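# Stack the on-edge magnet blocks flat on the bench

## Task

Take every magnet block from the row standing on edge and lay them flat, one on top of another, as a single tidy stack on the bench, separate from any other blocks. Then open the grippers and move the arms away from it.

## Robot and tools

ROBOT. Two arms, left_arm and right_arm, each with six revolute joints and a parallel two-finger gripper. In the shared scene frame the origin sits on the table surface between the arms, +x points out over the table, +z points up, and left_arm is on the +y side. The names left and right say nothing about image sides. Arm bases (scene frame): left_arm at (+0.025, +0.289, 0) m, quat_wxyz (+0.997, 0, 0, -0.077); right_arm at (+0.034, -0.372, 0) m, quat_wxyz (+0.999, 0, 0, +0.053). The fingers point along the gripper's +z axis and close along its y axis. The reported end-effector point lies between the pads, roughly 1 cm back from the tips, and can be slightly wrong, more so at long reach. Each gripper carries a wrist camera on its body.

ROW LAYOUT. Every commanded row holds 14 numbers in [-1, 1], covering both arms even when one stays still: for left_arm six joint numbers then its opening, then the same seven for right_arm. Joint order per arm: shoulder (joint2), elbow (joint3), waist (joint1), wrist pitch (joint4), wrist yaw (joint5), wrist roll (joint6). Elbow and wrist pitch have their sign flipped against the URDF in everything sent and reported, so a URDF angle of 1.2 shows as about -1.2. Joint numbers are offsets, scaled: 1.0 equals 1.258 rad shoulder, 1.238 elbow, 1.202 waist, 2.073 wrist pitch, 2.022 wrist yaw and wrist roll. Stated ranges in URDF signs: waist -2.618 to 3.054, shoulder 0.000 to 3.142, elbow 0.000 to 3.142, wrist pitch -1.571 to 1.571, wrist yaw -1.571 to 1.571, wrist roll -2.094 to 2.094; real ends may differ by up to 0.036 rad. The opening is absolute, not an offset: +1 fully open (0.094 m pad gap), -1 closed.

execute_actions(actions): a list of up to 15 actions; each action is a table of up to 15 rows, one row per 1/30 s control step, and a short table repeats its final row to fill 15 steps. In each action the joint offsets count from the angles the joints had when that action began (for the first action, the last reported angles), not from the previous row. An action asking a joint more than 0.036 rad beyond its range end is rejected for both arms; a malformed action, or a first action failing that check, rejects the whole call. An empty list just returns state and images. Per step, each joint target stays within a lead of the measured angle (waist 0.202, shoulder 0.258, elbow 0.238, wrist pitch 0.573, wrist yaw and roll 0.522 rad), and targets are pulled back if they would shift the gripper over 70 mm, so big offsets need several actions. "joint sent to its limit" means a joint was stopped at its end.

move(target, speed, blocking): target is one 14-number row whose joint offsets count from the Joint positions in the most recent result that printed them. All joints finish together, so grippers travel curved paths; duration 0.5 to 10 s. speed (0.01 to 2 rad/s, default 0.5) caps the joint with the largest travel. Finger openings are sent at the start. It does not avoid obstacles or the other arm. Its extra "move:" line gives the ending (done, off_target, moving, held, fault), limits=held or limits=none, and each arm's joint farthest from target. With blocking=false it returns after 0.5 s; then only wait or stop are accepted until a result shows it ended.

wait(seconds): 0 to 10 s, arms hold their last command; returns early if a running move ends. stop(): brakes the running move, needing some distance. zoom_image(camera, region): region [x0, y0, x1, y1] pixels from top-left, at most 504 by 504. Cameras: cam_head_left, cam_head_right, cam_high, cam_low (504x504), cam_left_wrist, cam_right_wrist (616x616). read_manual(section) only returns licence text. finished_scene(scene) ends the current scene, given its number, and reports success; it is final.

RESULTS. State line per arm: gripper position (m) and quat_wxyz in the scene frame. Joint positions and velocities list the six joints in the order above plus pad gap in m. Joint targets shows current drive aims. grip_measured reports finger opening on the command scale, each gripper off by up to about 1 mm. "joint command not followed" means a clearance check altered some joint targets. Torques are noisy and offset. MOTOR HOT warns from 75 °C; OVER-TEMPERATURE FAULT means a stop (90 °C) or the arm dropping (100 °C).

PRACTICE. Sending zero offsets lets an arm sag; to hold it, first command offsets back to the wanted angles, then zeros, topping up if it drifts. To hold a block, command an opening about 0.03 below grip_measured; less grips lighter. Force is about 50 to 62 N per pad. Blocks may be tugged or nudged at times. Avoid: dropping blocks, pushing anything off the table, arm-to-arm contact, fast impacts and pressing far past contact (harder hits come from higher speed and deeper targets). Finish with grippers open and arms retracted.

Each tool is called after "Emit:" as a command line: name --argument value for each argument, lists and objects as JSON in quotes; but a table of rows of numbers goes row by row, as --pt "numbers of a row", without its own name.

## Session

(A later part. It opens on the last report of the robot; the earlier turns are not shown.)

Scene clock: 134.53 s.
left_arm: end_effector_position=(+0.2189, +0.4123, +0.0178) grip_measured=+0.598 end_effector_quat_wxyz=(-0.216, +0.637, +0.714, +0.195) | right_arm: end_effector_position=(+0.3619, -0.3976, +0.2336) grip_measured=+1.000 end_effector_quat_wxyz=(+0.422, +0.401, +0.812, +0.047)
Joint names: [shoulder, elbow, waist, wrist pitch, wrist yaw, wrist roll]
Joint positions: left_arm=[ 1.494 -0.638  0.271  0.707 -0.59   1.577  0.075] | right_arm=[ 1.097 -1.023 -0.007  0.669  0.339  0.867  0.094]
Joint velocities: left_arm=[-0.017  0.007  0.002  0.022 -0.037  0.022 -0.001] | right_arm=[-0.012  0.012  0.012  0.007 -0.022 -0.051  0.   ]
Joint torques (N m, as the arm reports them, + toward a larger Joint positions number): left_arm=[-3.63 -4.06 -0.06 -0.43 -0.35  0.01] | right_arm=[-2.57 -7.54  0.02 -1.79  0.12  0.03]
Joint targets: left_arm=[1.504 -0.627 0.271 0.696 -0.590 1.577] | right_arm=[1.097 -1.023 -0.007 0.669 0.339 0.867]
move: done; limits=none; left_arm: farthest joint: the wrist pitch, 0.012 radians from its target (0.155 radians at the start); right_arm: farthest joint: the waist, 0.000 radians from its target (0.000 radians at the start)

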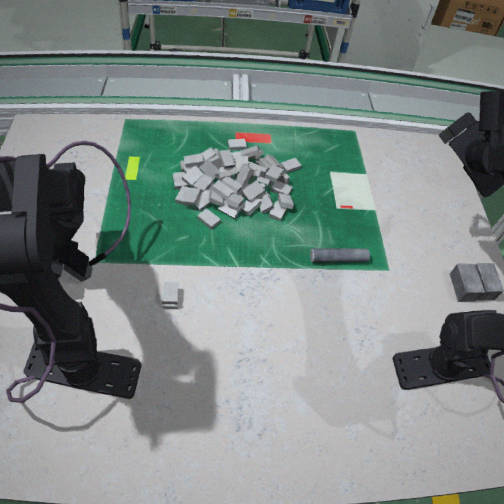

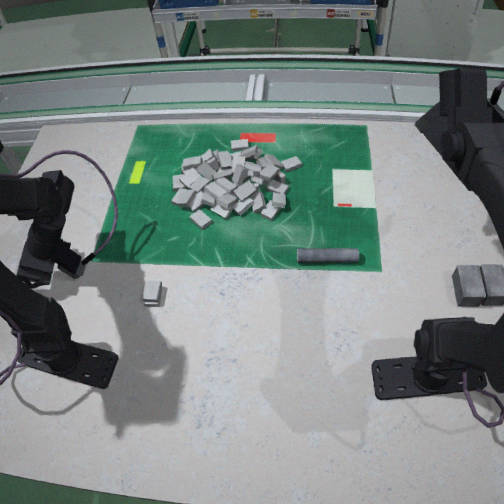

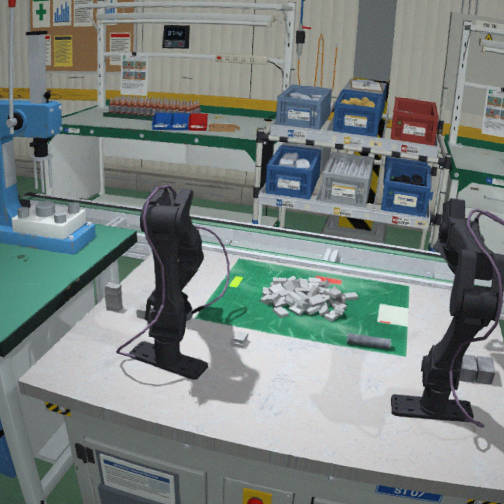

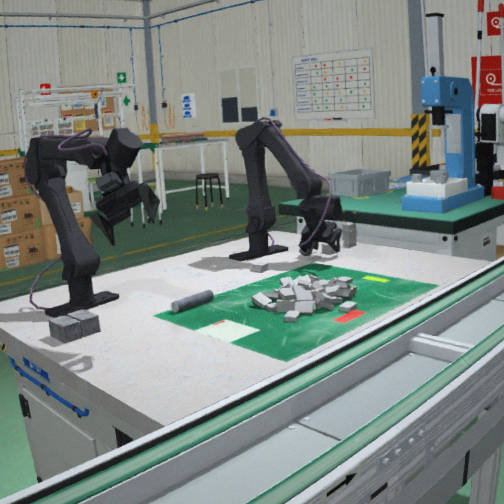

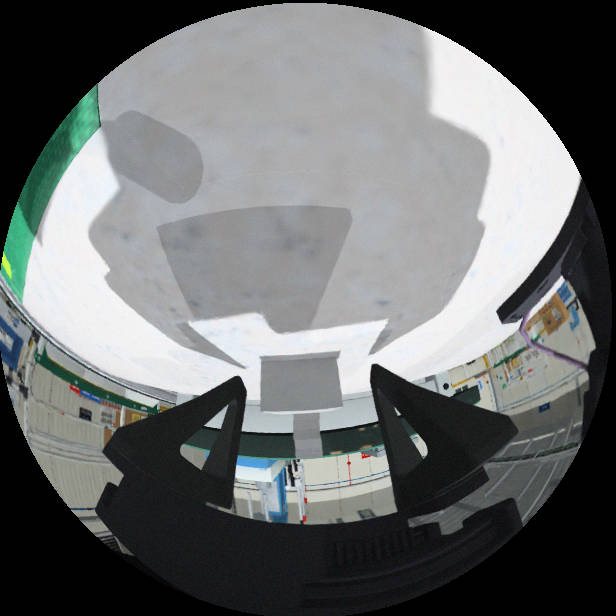

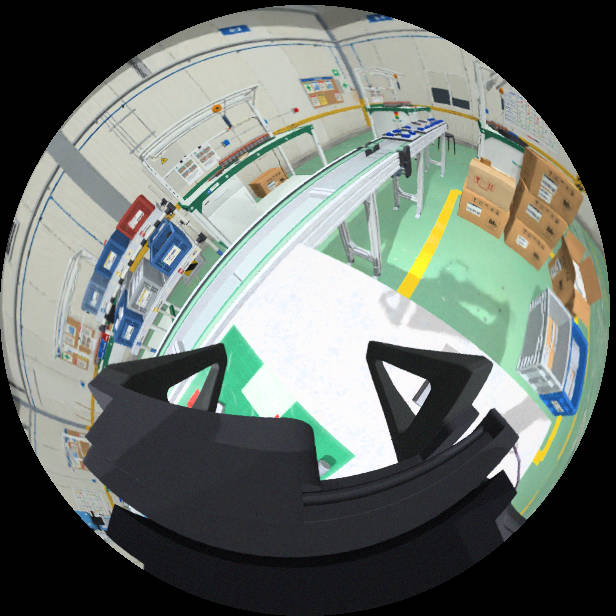

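Emit:
move --target '[0.022,-0.02,0,0,0,0,0.2,0,0,0,0,0,0,1]'

Emit:
move --target '[0,0,0,0,0,0,-0.2,0,0,0,0,0,0,1]'

Emit:
move --target '[-0.085,-0.085,0,0.082,-0.008,0,-0.2,0,0,0,0,0,0,1]' --speed 0.2

Emit:
zoom_image --camera "cam_low" --region '[290,210,370,270]'

Scene clock: 141.00 s.
left_arm: end_effector_position=(+0.2175, +0.4121, +0.0149) grip_measured=+0.202 end_effector_quat_wxyz=(-0.220, +0.639, +0.712, +0.190) | right_arm: end_effector_position=(+0.3619, -0.3976, +0.2336) grip_measured=+1.000 end_effector_quat_wxyz=(+0.422, +0.401, +0.812, +0.047)
Joint names: [shoulder, elbow, waist, wrist pitch, wrist yaw, wrist roll]
Joint positions: left_arm=[ 1.51  -0.638  0.271  0.707 -0.59   1.577  0.056] | right_arm=[ 1.097 -1.023 -0.007  0.669  0.339  0.867  0.094]
Joint velocities: left_arm=[ 0.012 -0.007 -0.002 -0.037 -0.007 -0.022  0.   ] | right_arm=[ 0.002  0.002 -0.002  0.022 -0.066 -0.081  0.   ]
Joint torques (N m, as the arm reports them, + toward a larger Joint positions number): left_arm=[-3.52 -6.57 -0.05 -0.25 -0.35  0.01] | right_arm=[-2.56 -7.52  0.   -1.79  0.14  0.04]
Joint targets: left_arm=[1.522 -0.662 0.271 0.707 -0.590 1.577] | right_arm=[1.097 -1.023 -0.007 0.669 0.339 0.867]
move: off_target (left_arm); limits=none; left_arm: farthest joint: the elbow, 0.025 radians from its target (0.025 radians at the start); right_arm: farthest joint: the waist, 0.000 radians from its target (0.000 radians at the start)

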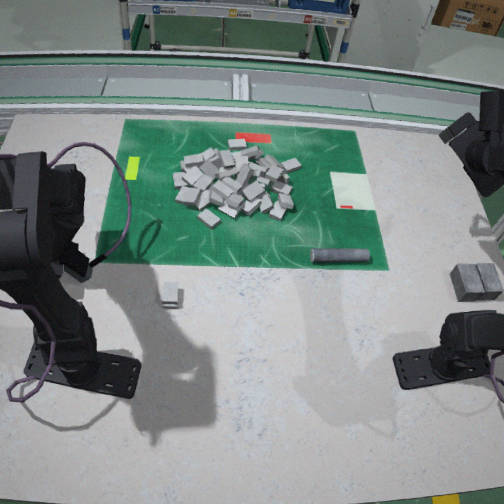

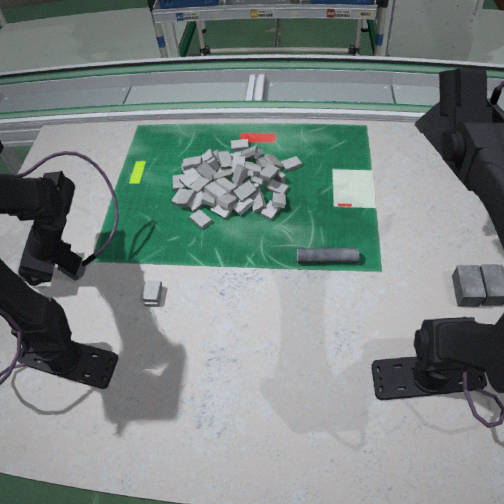

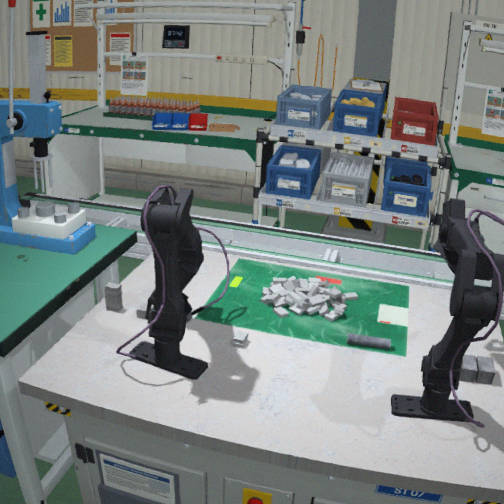

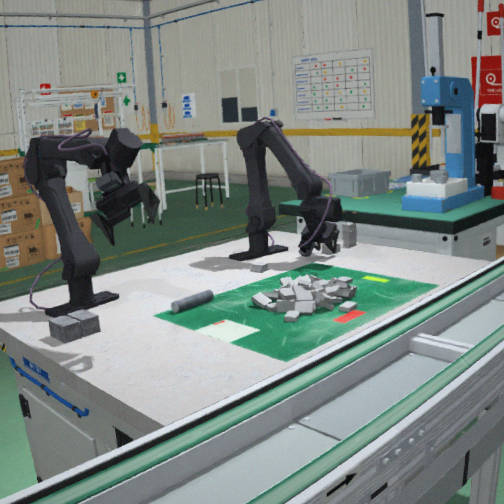

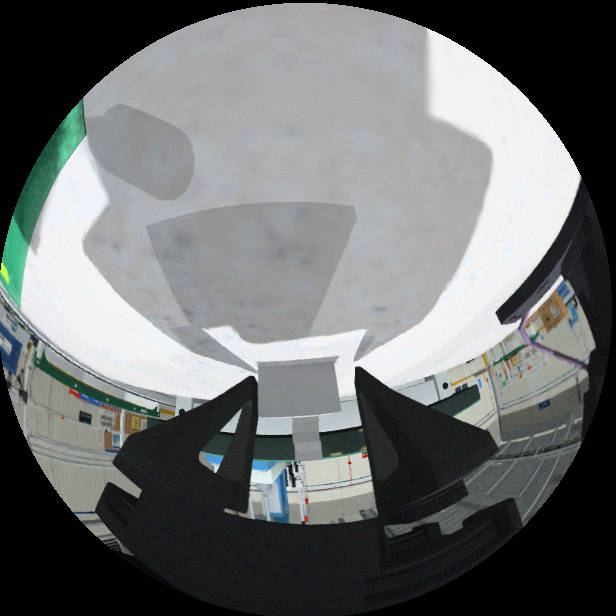

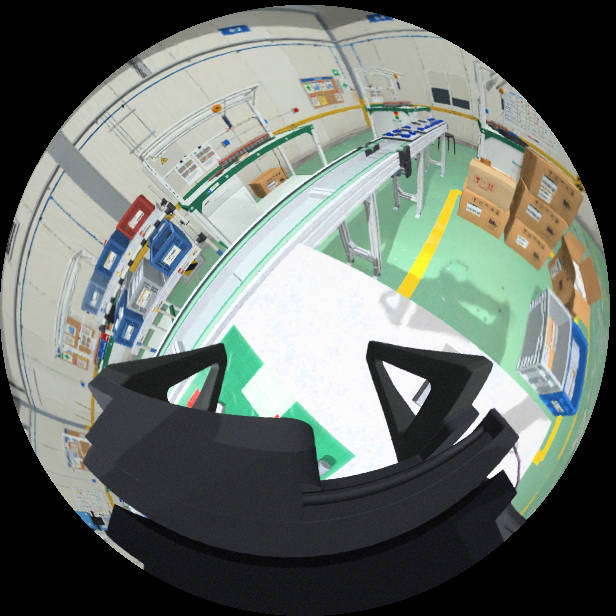

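Scene clock: 141.50 s.
left_arm: end_effector_position=(+0.2182, +0.4121, +0.0148) grip_measured=-0.132 end_effector_quat_wxyz=(-0.219, +0.639, +0.712, +0.191) | right_arm: end_effector_position=(+0.3619, -0.3976, +0.2336) grip_measured=+1.000 end_effector_quat_wxyz=(+0.422, +0.401, +0.812, +0.047)
Joint names: [shoulder, elbow, waist, wrist pitch, wrist yaw, wrist roll]
Joint positions: left_arm=[ 1.51  -0.638  0.271  0.704 -0.59   1.577  0.041] | right_arm=[ 1.097 -1.023 -0.007  0.669  0.339  0.867  0.094]
Joint velocities: left_arm=[-0.007 -0.002 -0.002  0.007  0.037 -0.081  0.   ] | right_arm=[-0.007 -0.017 -0.007  0.022 -0.022 -0.007  0.   ]
Joint torques (N m, as the arm reports them, + toward a larger Joint positions number): left_arm=[-4.5  -4.86  0.01 -0.23 -0.34  0.  ] | right_arm=[-2.6  -7.52 -0.01 -1.77  0.13  0.04]
Joint targets: left_arm=[1.510 -0.638 0.271 0.707 -0.590 1.577] | right_arm=[1.097 -1.023 -0.007 0.669 0.339 0.867]
move: done; limits=none; left_arm: farthest joint: the wrist pitch, 0.003 radians from its target (0.000 radians at the start); right_arm: farthest joint: the waist, 0.000 radians from its target (0.000 radians at the start)

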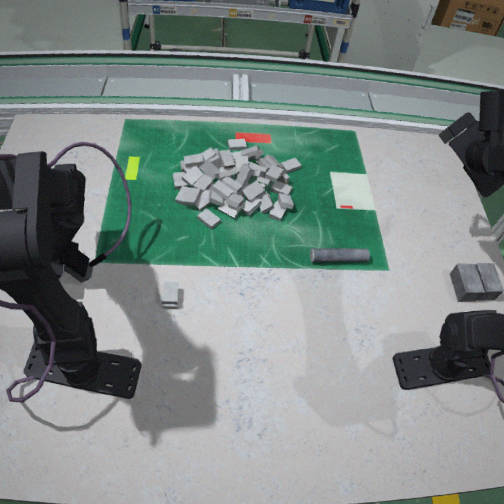

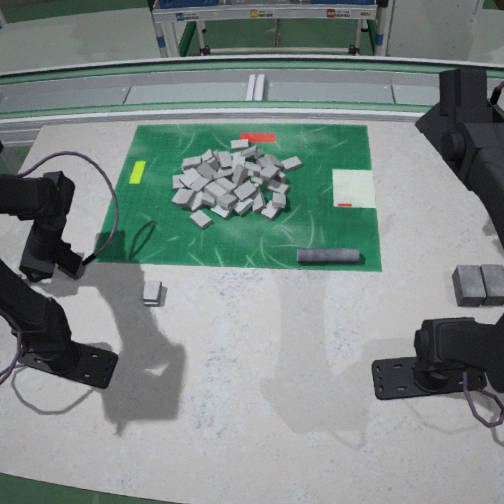

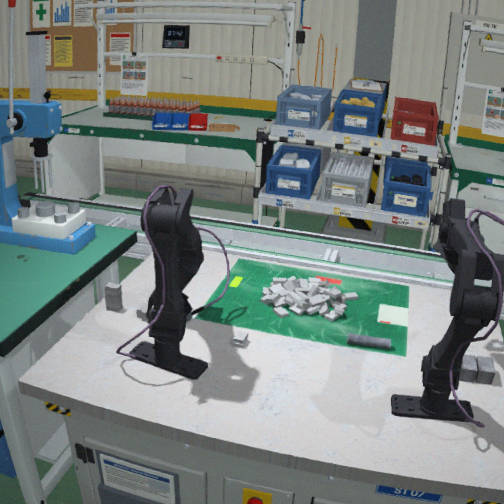

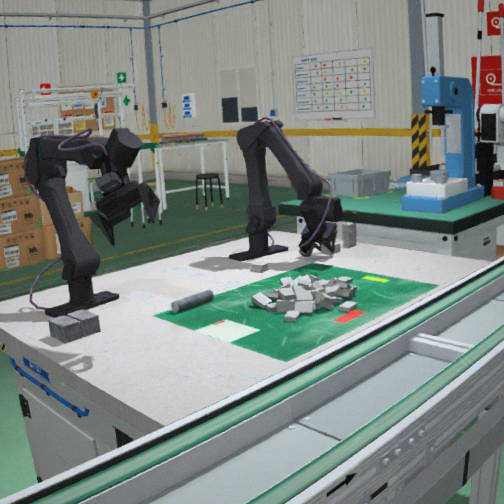

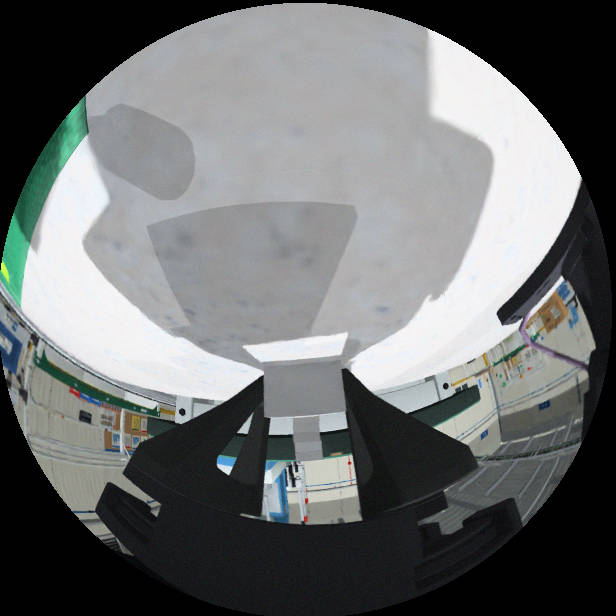

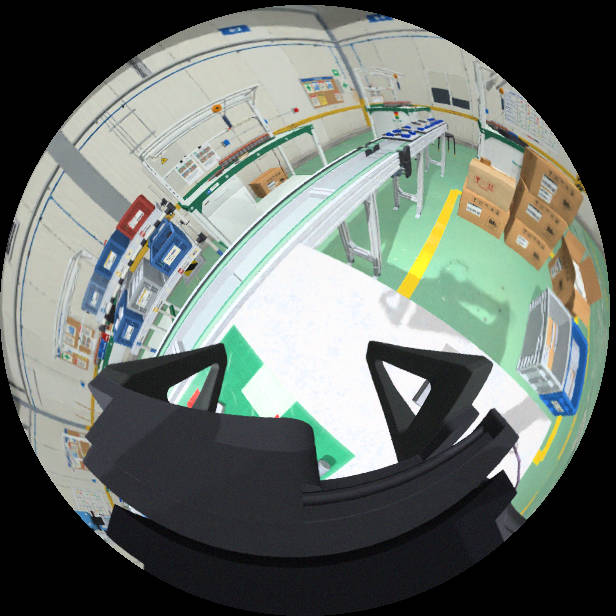

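Scene clock: 142.97 s.
left_arm: end_effector_position=(+0.2231, +0.4124, +0.0489) grip_measured=-0.132 end_effector_quat_wxyz=(-0.211, +0.636, +0.715, +0.199) | right_arm: end_effector_position=(+0.3619, -0.3976, +0.2336) grip_measured=+1.000 end_effector_quat_wxyz=(+0.422, +0.401, +0.812, +0.047)
Joint names: [shoulder, elbow, waist, wrist pitch, wrist yaw, wrist roll]
Joint positions: left_arm=[ 1.423 -0.722  0.271  0.849 -0.588  1.577  0.041] | right_arm=[ 1.097 -1.023 -0.007  0.669  0.339  0.867  0.094]
Joint velocities: left_arm=[-0.007 -0.007 -0.002 -0.037  0.051 -0.007 -0.001] | right_arm=[-0.017  0.007 -0.012  0.095  0.007 -0.066  0.   ]
Joint torques (N m, as the arm reports them, + toward a larger Joint positions number): left_arm=[-5.82 -6.87 -0.02 -0.03 -0.52 -0.01] | right_arm=[-2.59 -7.51  0.01 -1.78  0.12  0.04]
Joint targets: left_arm=[1.403 -0.743 0.271 0.874 -0.606 1.577] | right_arm=[1.097 -1.023 -0.007 0.669 0.339 0.867]
move: off_target (left_arm); limits=none; left_arm: farthest joint: the wrist pitch, 0.025 radians from its target (0.170 radians at the start); right_arm: farthest joint: the waist, 0.000 radians from its target (0.000 radians at the start)

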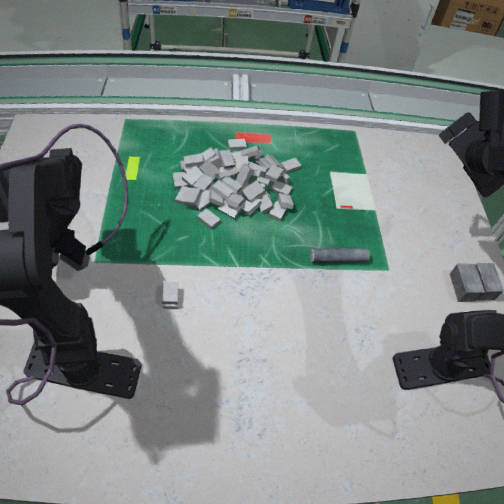

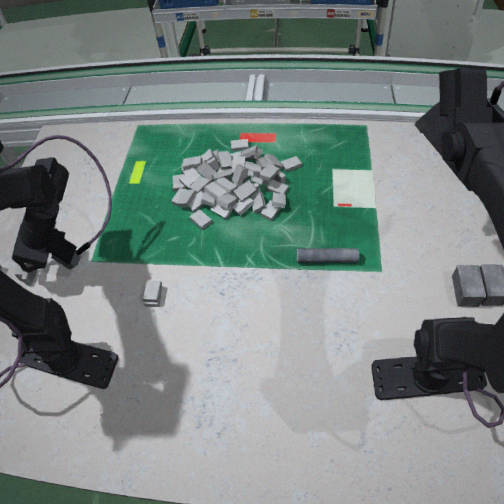

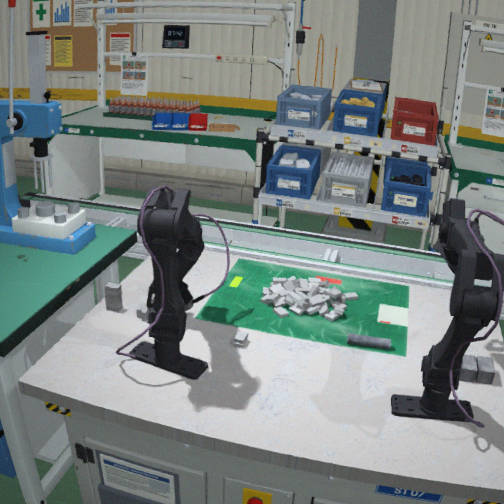

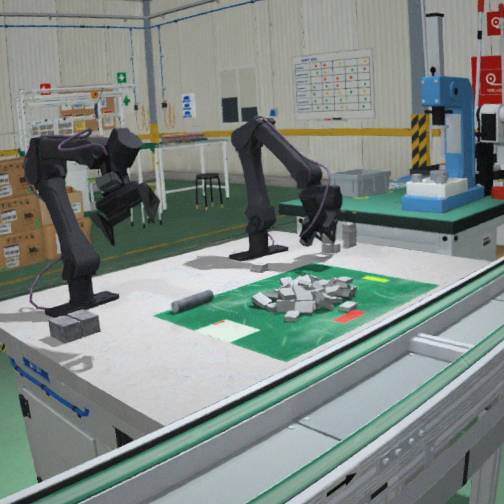

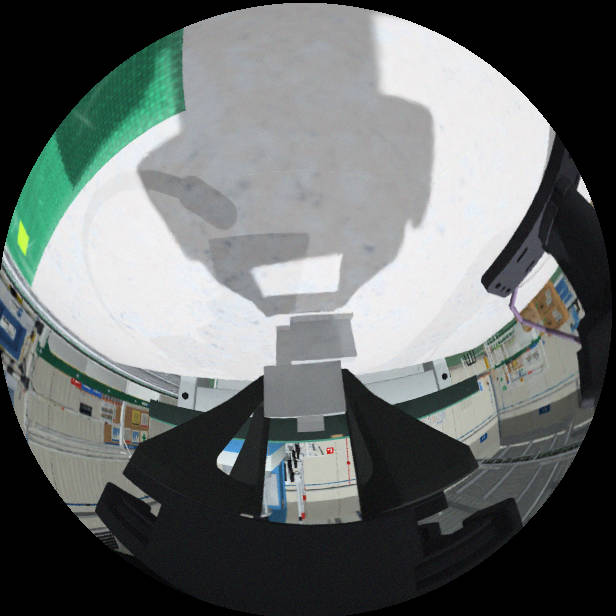

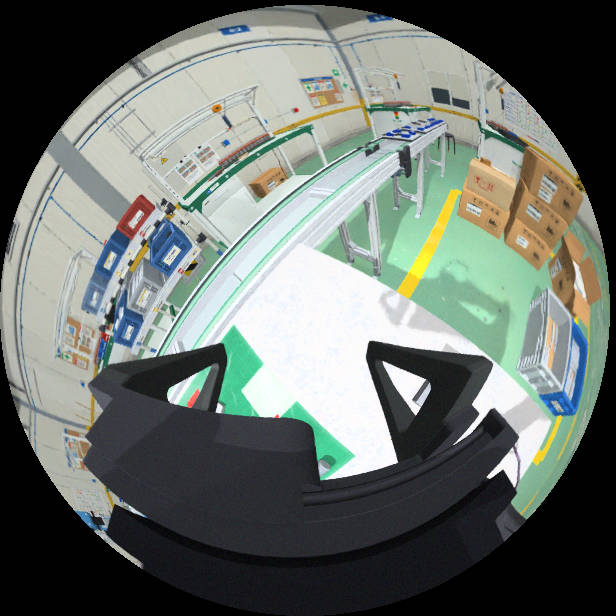

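Region (290, 210, 370, 270) of cam_low's 504x504 image, scaled by 6.300, with more detail than that image has; it fills the top 378 rows of this view, and the rest is white.

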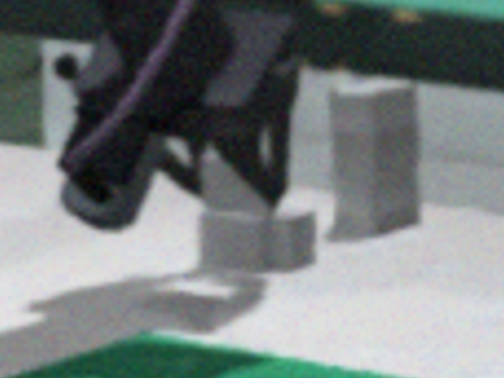

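Emit:
move --target '[-0.17,-0.05,-0.05,0.125,0,0,-0.2,0,0,0,0,0,0,1]' --speed 0.6

Emit:
move --target '[0,0,-0.07,0,0.795,0,-0.2,0,0,0,0,0,0,1]' --speed 1.2

Scene clock: 148.87 s.
left_arm: end_effector_position=(+0.1999, +0.3993, +0.0922) grip_measured=-0.132 end_effector_quat_wxyz=(-0.202, +0.654, +0.700, +0.203) | right_arm: end_effector_position=(+0.3619, -0.3976, +0.2336) grip_measured=+1.000 end_effector_quat_wxyz=(+0.422, +0.401, +0.812, +0.047)
Joint names: [shoulder, elbow, waist, wrist pitch, wrist yaw, wrist roll]
Joint positions: left_arm=[ 1.227 -0.764  0.221  1.084 -0.58   1.577  0.041] | right_arm=[ 1.097 -1.023 -0.007  0.669  0.339  0.867  0.094]
Joint velocities: left_arm=[ 0.002  0.007  0.007  0.022 -0.007  0.037 -0.   ] | right_arm=[ 0.007  0.007 -0.002 -0.022 -0.051 -0.007  0.   ]
Joint torques (N m, as the arm reports them, + toward a larger Joint positions number): left_arm=[-3.97 -7.17 -0.77 -0.04 -0.42  0.  ] | right_arm=[-2.62 -7.51 -0.04 -1.79  0.14  0.02]
Joint targets: left_arm=[1.210 -0.784 0.211 1.109 -0.588 1.577] | right_arm=[1.097 -1.023 -0.007 0.669 0.339 0.867]
move: off_target (left_arm); limits=none; left_arm: farthest joint: the wrist pitch, 0.024 radians from its target (0.258 radians at the start); right_arm: farthest joint: the waist, 0.000 radians from its target (0.000 radians at the start)

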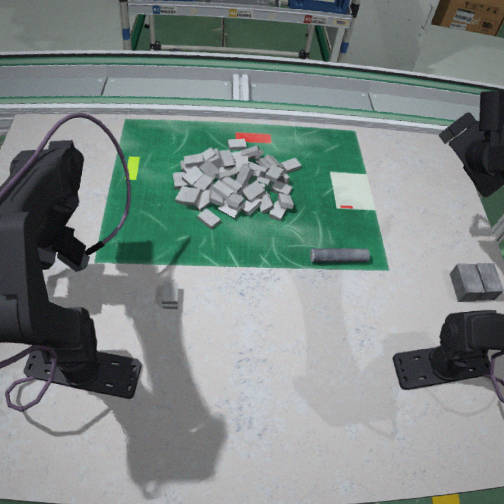

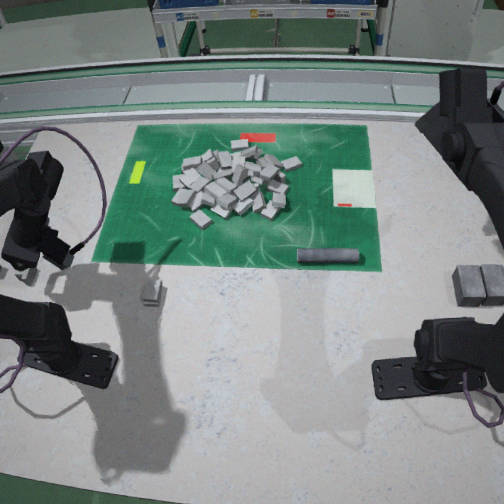

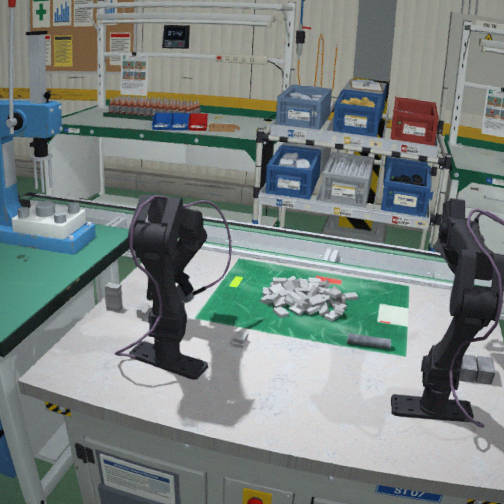

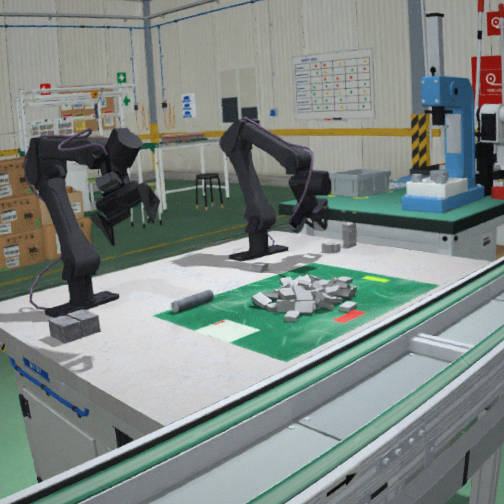

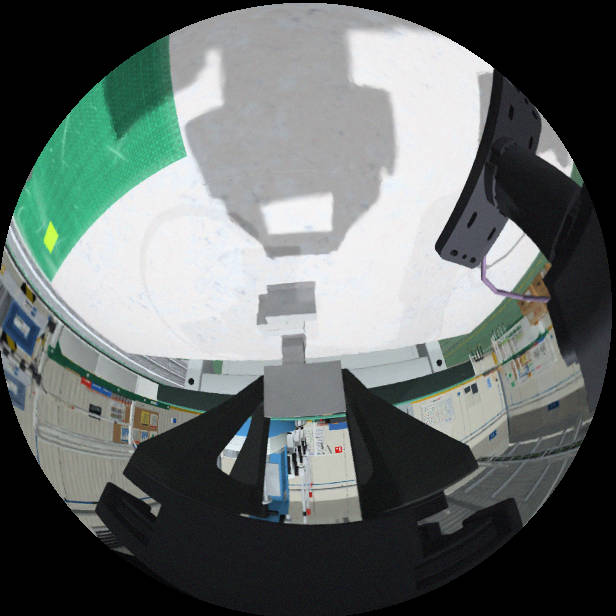

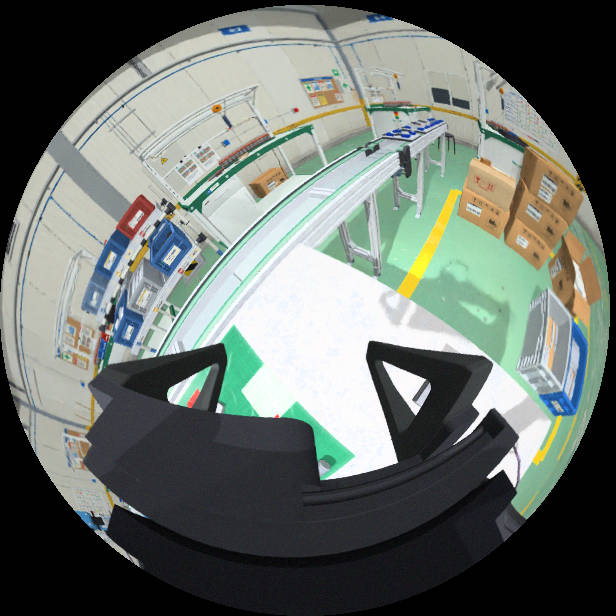

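Scene clock: 151.17 s.
left_arm: end_effector_position=(+0.2045, +0.1390, +0.1437) grip_measured=-0.132 end_effector_quat_wxyz=(+0.343, +0.630, +0.613, -0.329) | right_arm: end_effector_position=(+0.3619, -0.3976, +0.2336) grip_measured=+1.000 end_effector_quat_wxyz=(+0.422, +0.401, +0.812, +0.047)
Joint names: [shoulder, elbow, waist, wrist pitch, wrist yaw, wrist roll]
Joint positions: left_arm=[ 1.227 -0.764  0.146  1.084  0.992  1.577  0.041] | right_arm=[ 1.097 -1.023 -0.007  0.669  0.339  0.867  0.094]
Joint velocities: left_arm=[-0.012 -0.007 -0.002  0.037 -0.022 -0.022  0.001] | right_arm=[ 0.007 -0.002 -0.022 -0.007  0.007  0.007  0.   ]
Joint torques (N m, as the arm reports them, + toward a larger Joint positions number): left_arm=[-2.69 -5.71 -0.78 -0.34  0.89  0.01] | right_arm=[-2.54 -7.5   0.03 -1.77  0.13  0.02]
Joint targets: left_arm=[1.227 -0.764 0.137 1.084 1.027 1.577] | right_arm=[1.097 -1.023 -0.007 0.669 0.339 0.867]
move: off_target (left_arm); limits=none; left_arm: farthest joint: the wrist yaw, 0.036 radians from its target (1.608 radians at the start); right_arm: farthest joint: the waist, 0.000 radians from its target (0.000 radians at the start)

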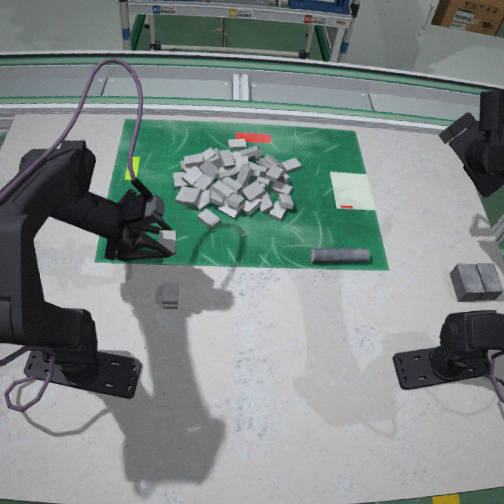

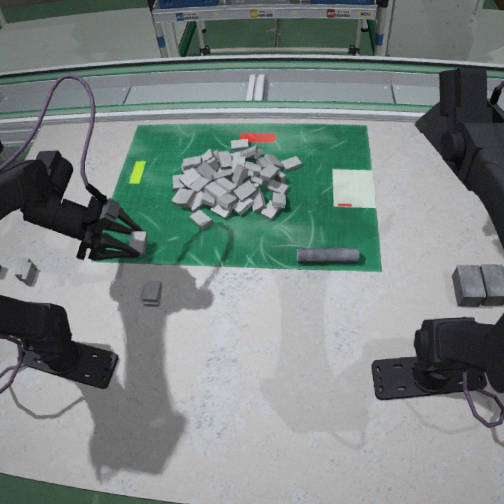

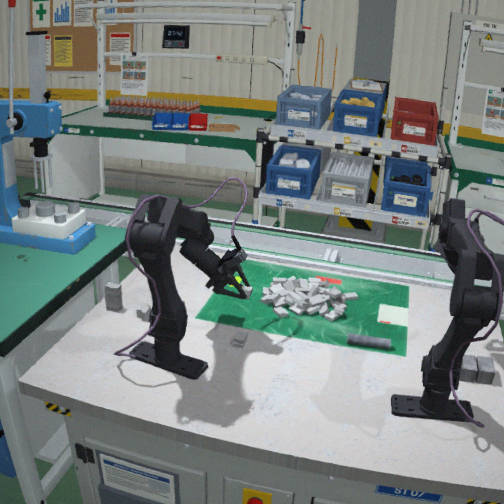

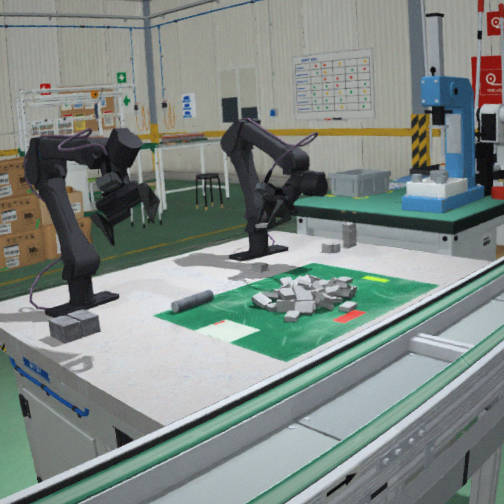

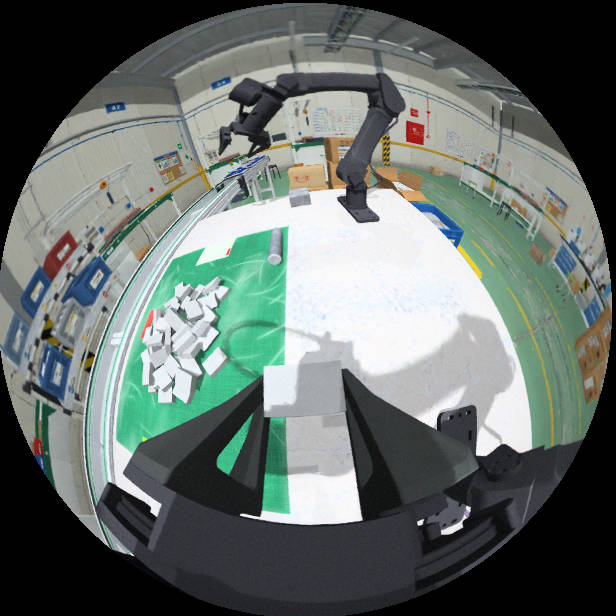

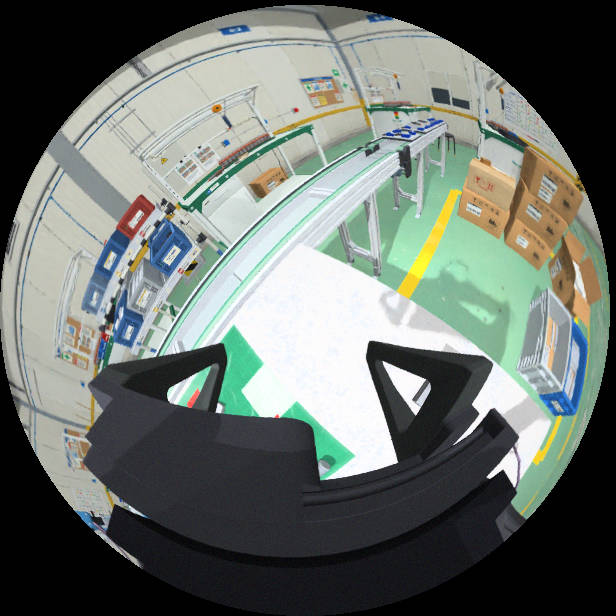

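Remaining looks like three blocks; checking.

Emit:
move --target '[0.052,0.283,0,-0.19,0.01,0,-0.2,0,0,0,0,0,0,1]'

Emit:
zoom_image --camera "cam_head_right" --region '[0,240,70,300]'

Emit:
zoom_image --camera "cam_high" --region '[190,295,270,355]'

Emit:
zoom_image --camera "cam_low" --region '[220,220,300,280]'

Scene clock: 158.17 s.
left_arm: end_effector_position=(+0.1745, +0.1405, +0.0551) grip_measured=-0.132 end_effector_quat_wxyz=(+0.334, +0.630, +0.618, -0.331) | right_arm: end_effector_position=(+0.3619, -0.3976, +0.2336) grip_measured=+1.000 end_effector_quat_wxyz=(+0.422, +0.401, +0.812, +0.047)
Joint names: [shoulder, elbow, waist, wrist pitch, wrist yaw, wrist roll]
Joint positions: left_arm=[ 1.282 -0.42   0.146  0.702  0.979  1.577  0.041] | right_arm=[ 1.097 -1.023 -0.007  0.669  0.339  0.867  0.094]
Joint velocities: left_arm=[ 0.002  0.002 -0.012 -0.051 -0.051  0.007 -0.001] | right_arm=[ 0.017 -0.012 -0.007  0.037  0.022 -0.022  0.   ]
Joint torques (N m, as the arm reports them, + toward a larger Joint positions number): left_arm=[-1.54 -4.41 -0.05 -0.42  0.87  0.  ] | right_arm=[-2.57 -7.53  0.   -1.79  0.13  0.02]
Joint targets: left_arm=[1.292 -0.413 0.146 0.690 1.012 1.577] | right_arm=[1.097 -1.023 -0.007 0.669 0.339 0.867]
move: off_target (left_arm); limits=none; left_arm: farthest joint: the wrist yaw, 0.033 radians from its target (0.020 radians at the start); right_arm: farthest joint: the waist, 0.000 radians from its target (0.000 radians at the start)

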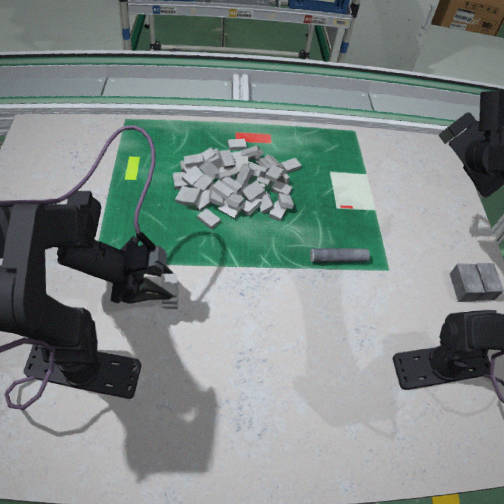

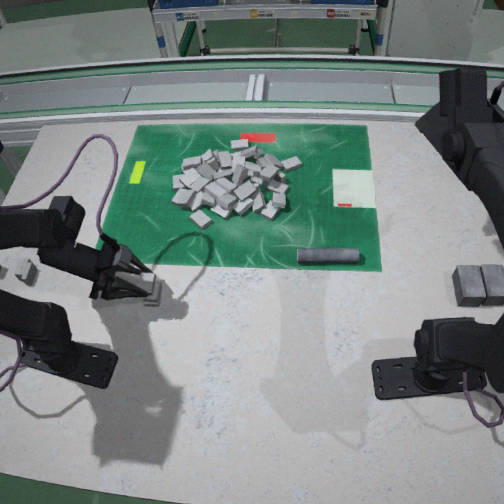

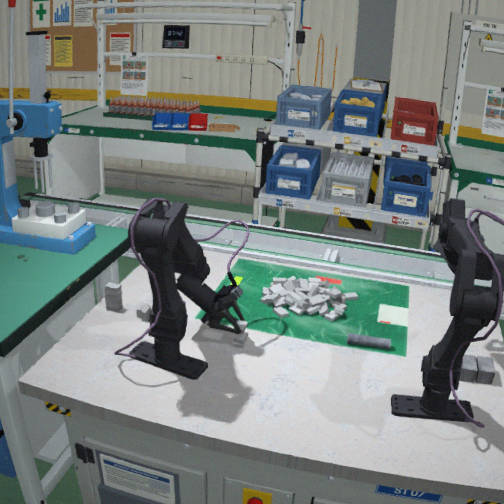

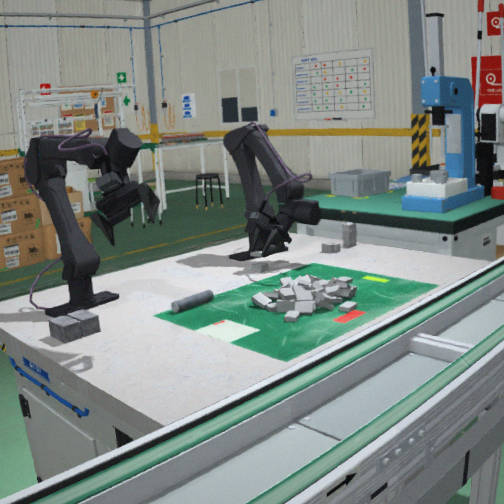

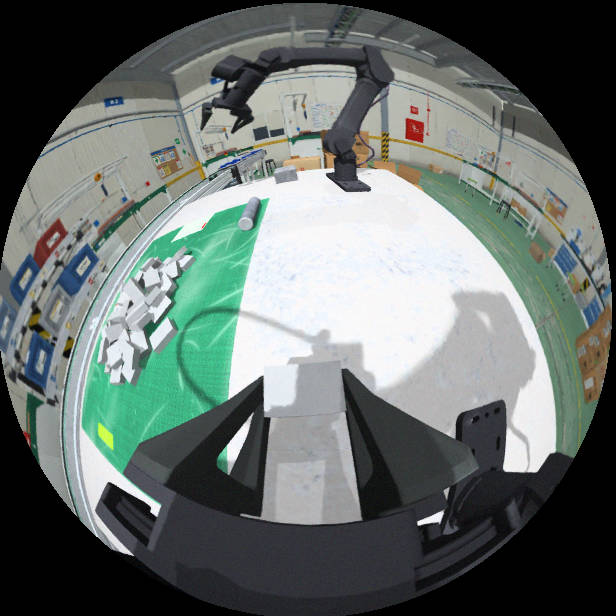

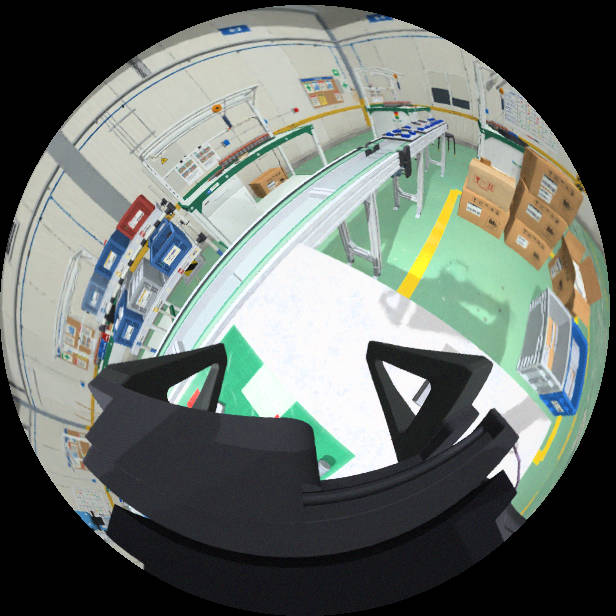

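Region (0, 240, 70, 300) of cam_head_right's 504x504 image, scaled by 7.200, with more detail than that image has; it fills the top 432 rows of this view, and the rest is white.

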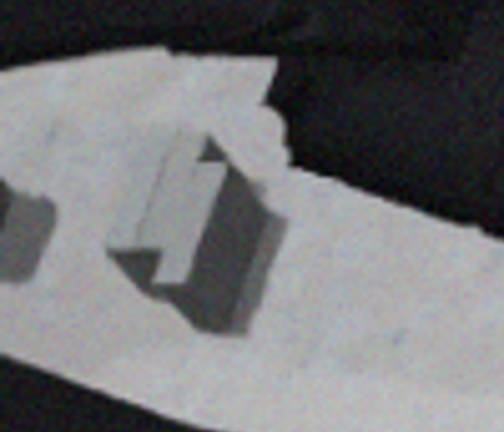

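Region (190, 295, 270, 355) of cam_high's 504x504 image, scaled by 6.300, with more detail than that image has; it fills the top 378 rows of this view, and the rest is white.

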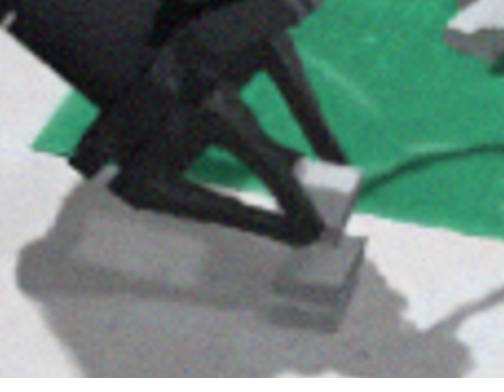

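Region (220, 220, 300, 280) of cam_low's 504x504 image, scaled by 6.300, with more detail than that image has; it fills the top 378 rows of this view, and the rest is white.

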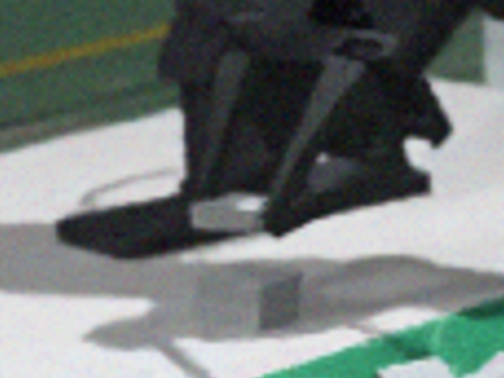

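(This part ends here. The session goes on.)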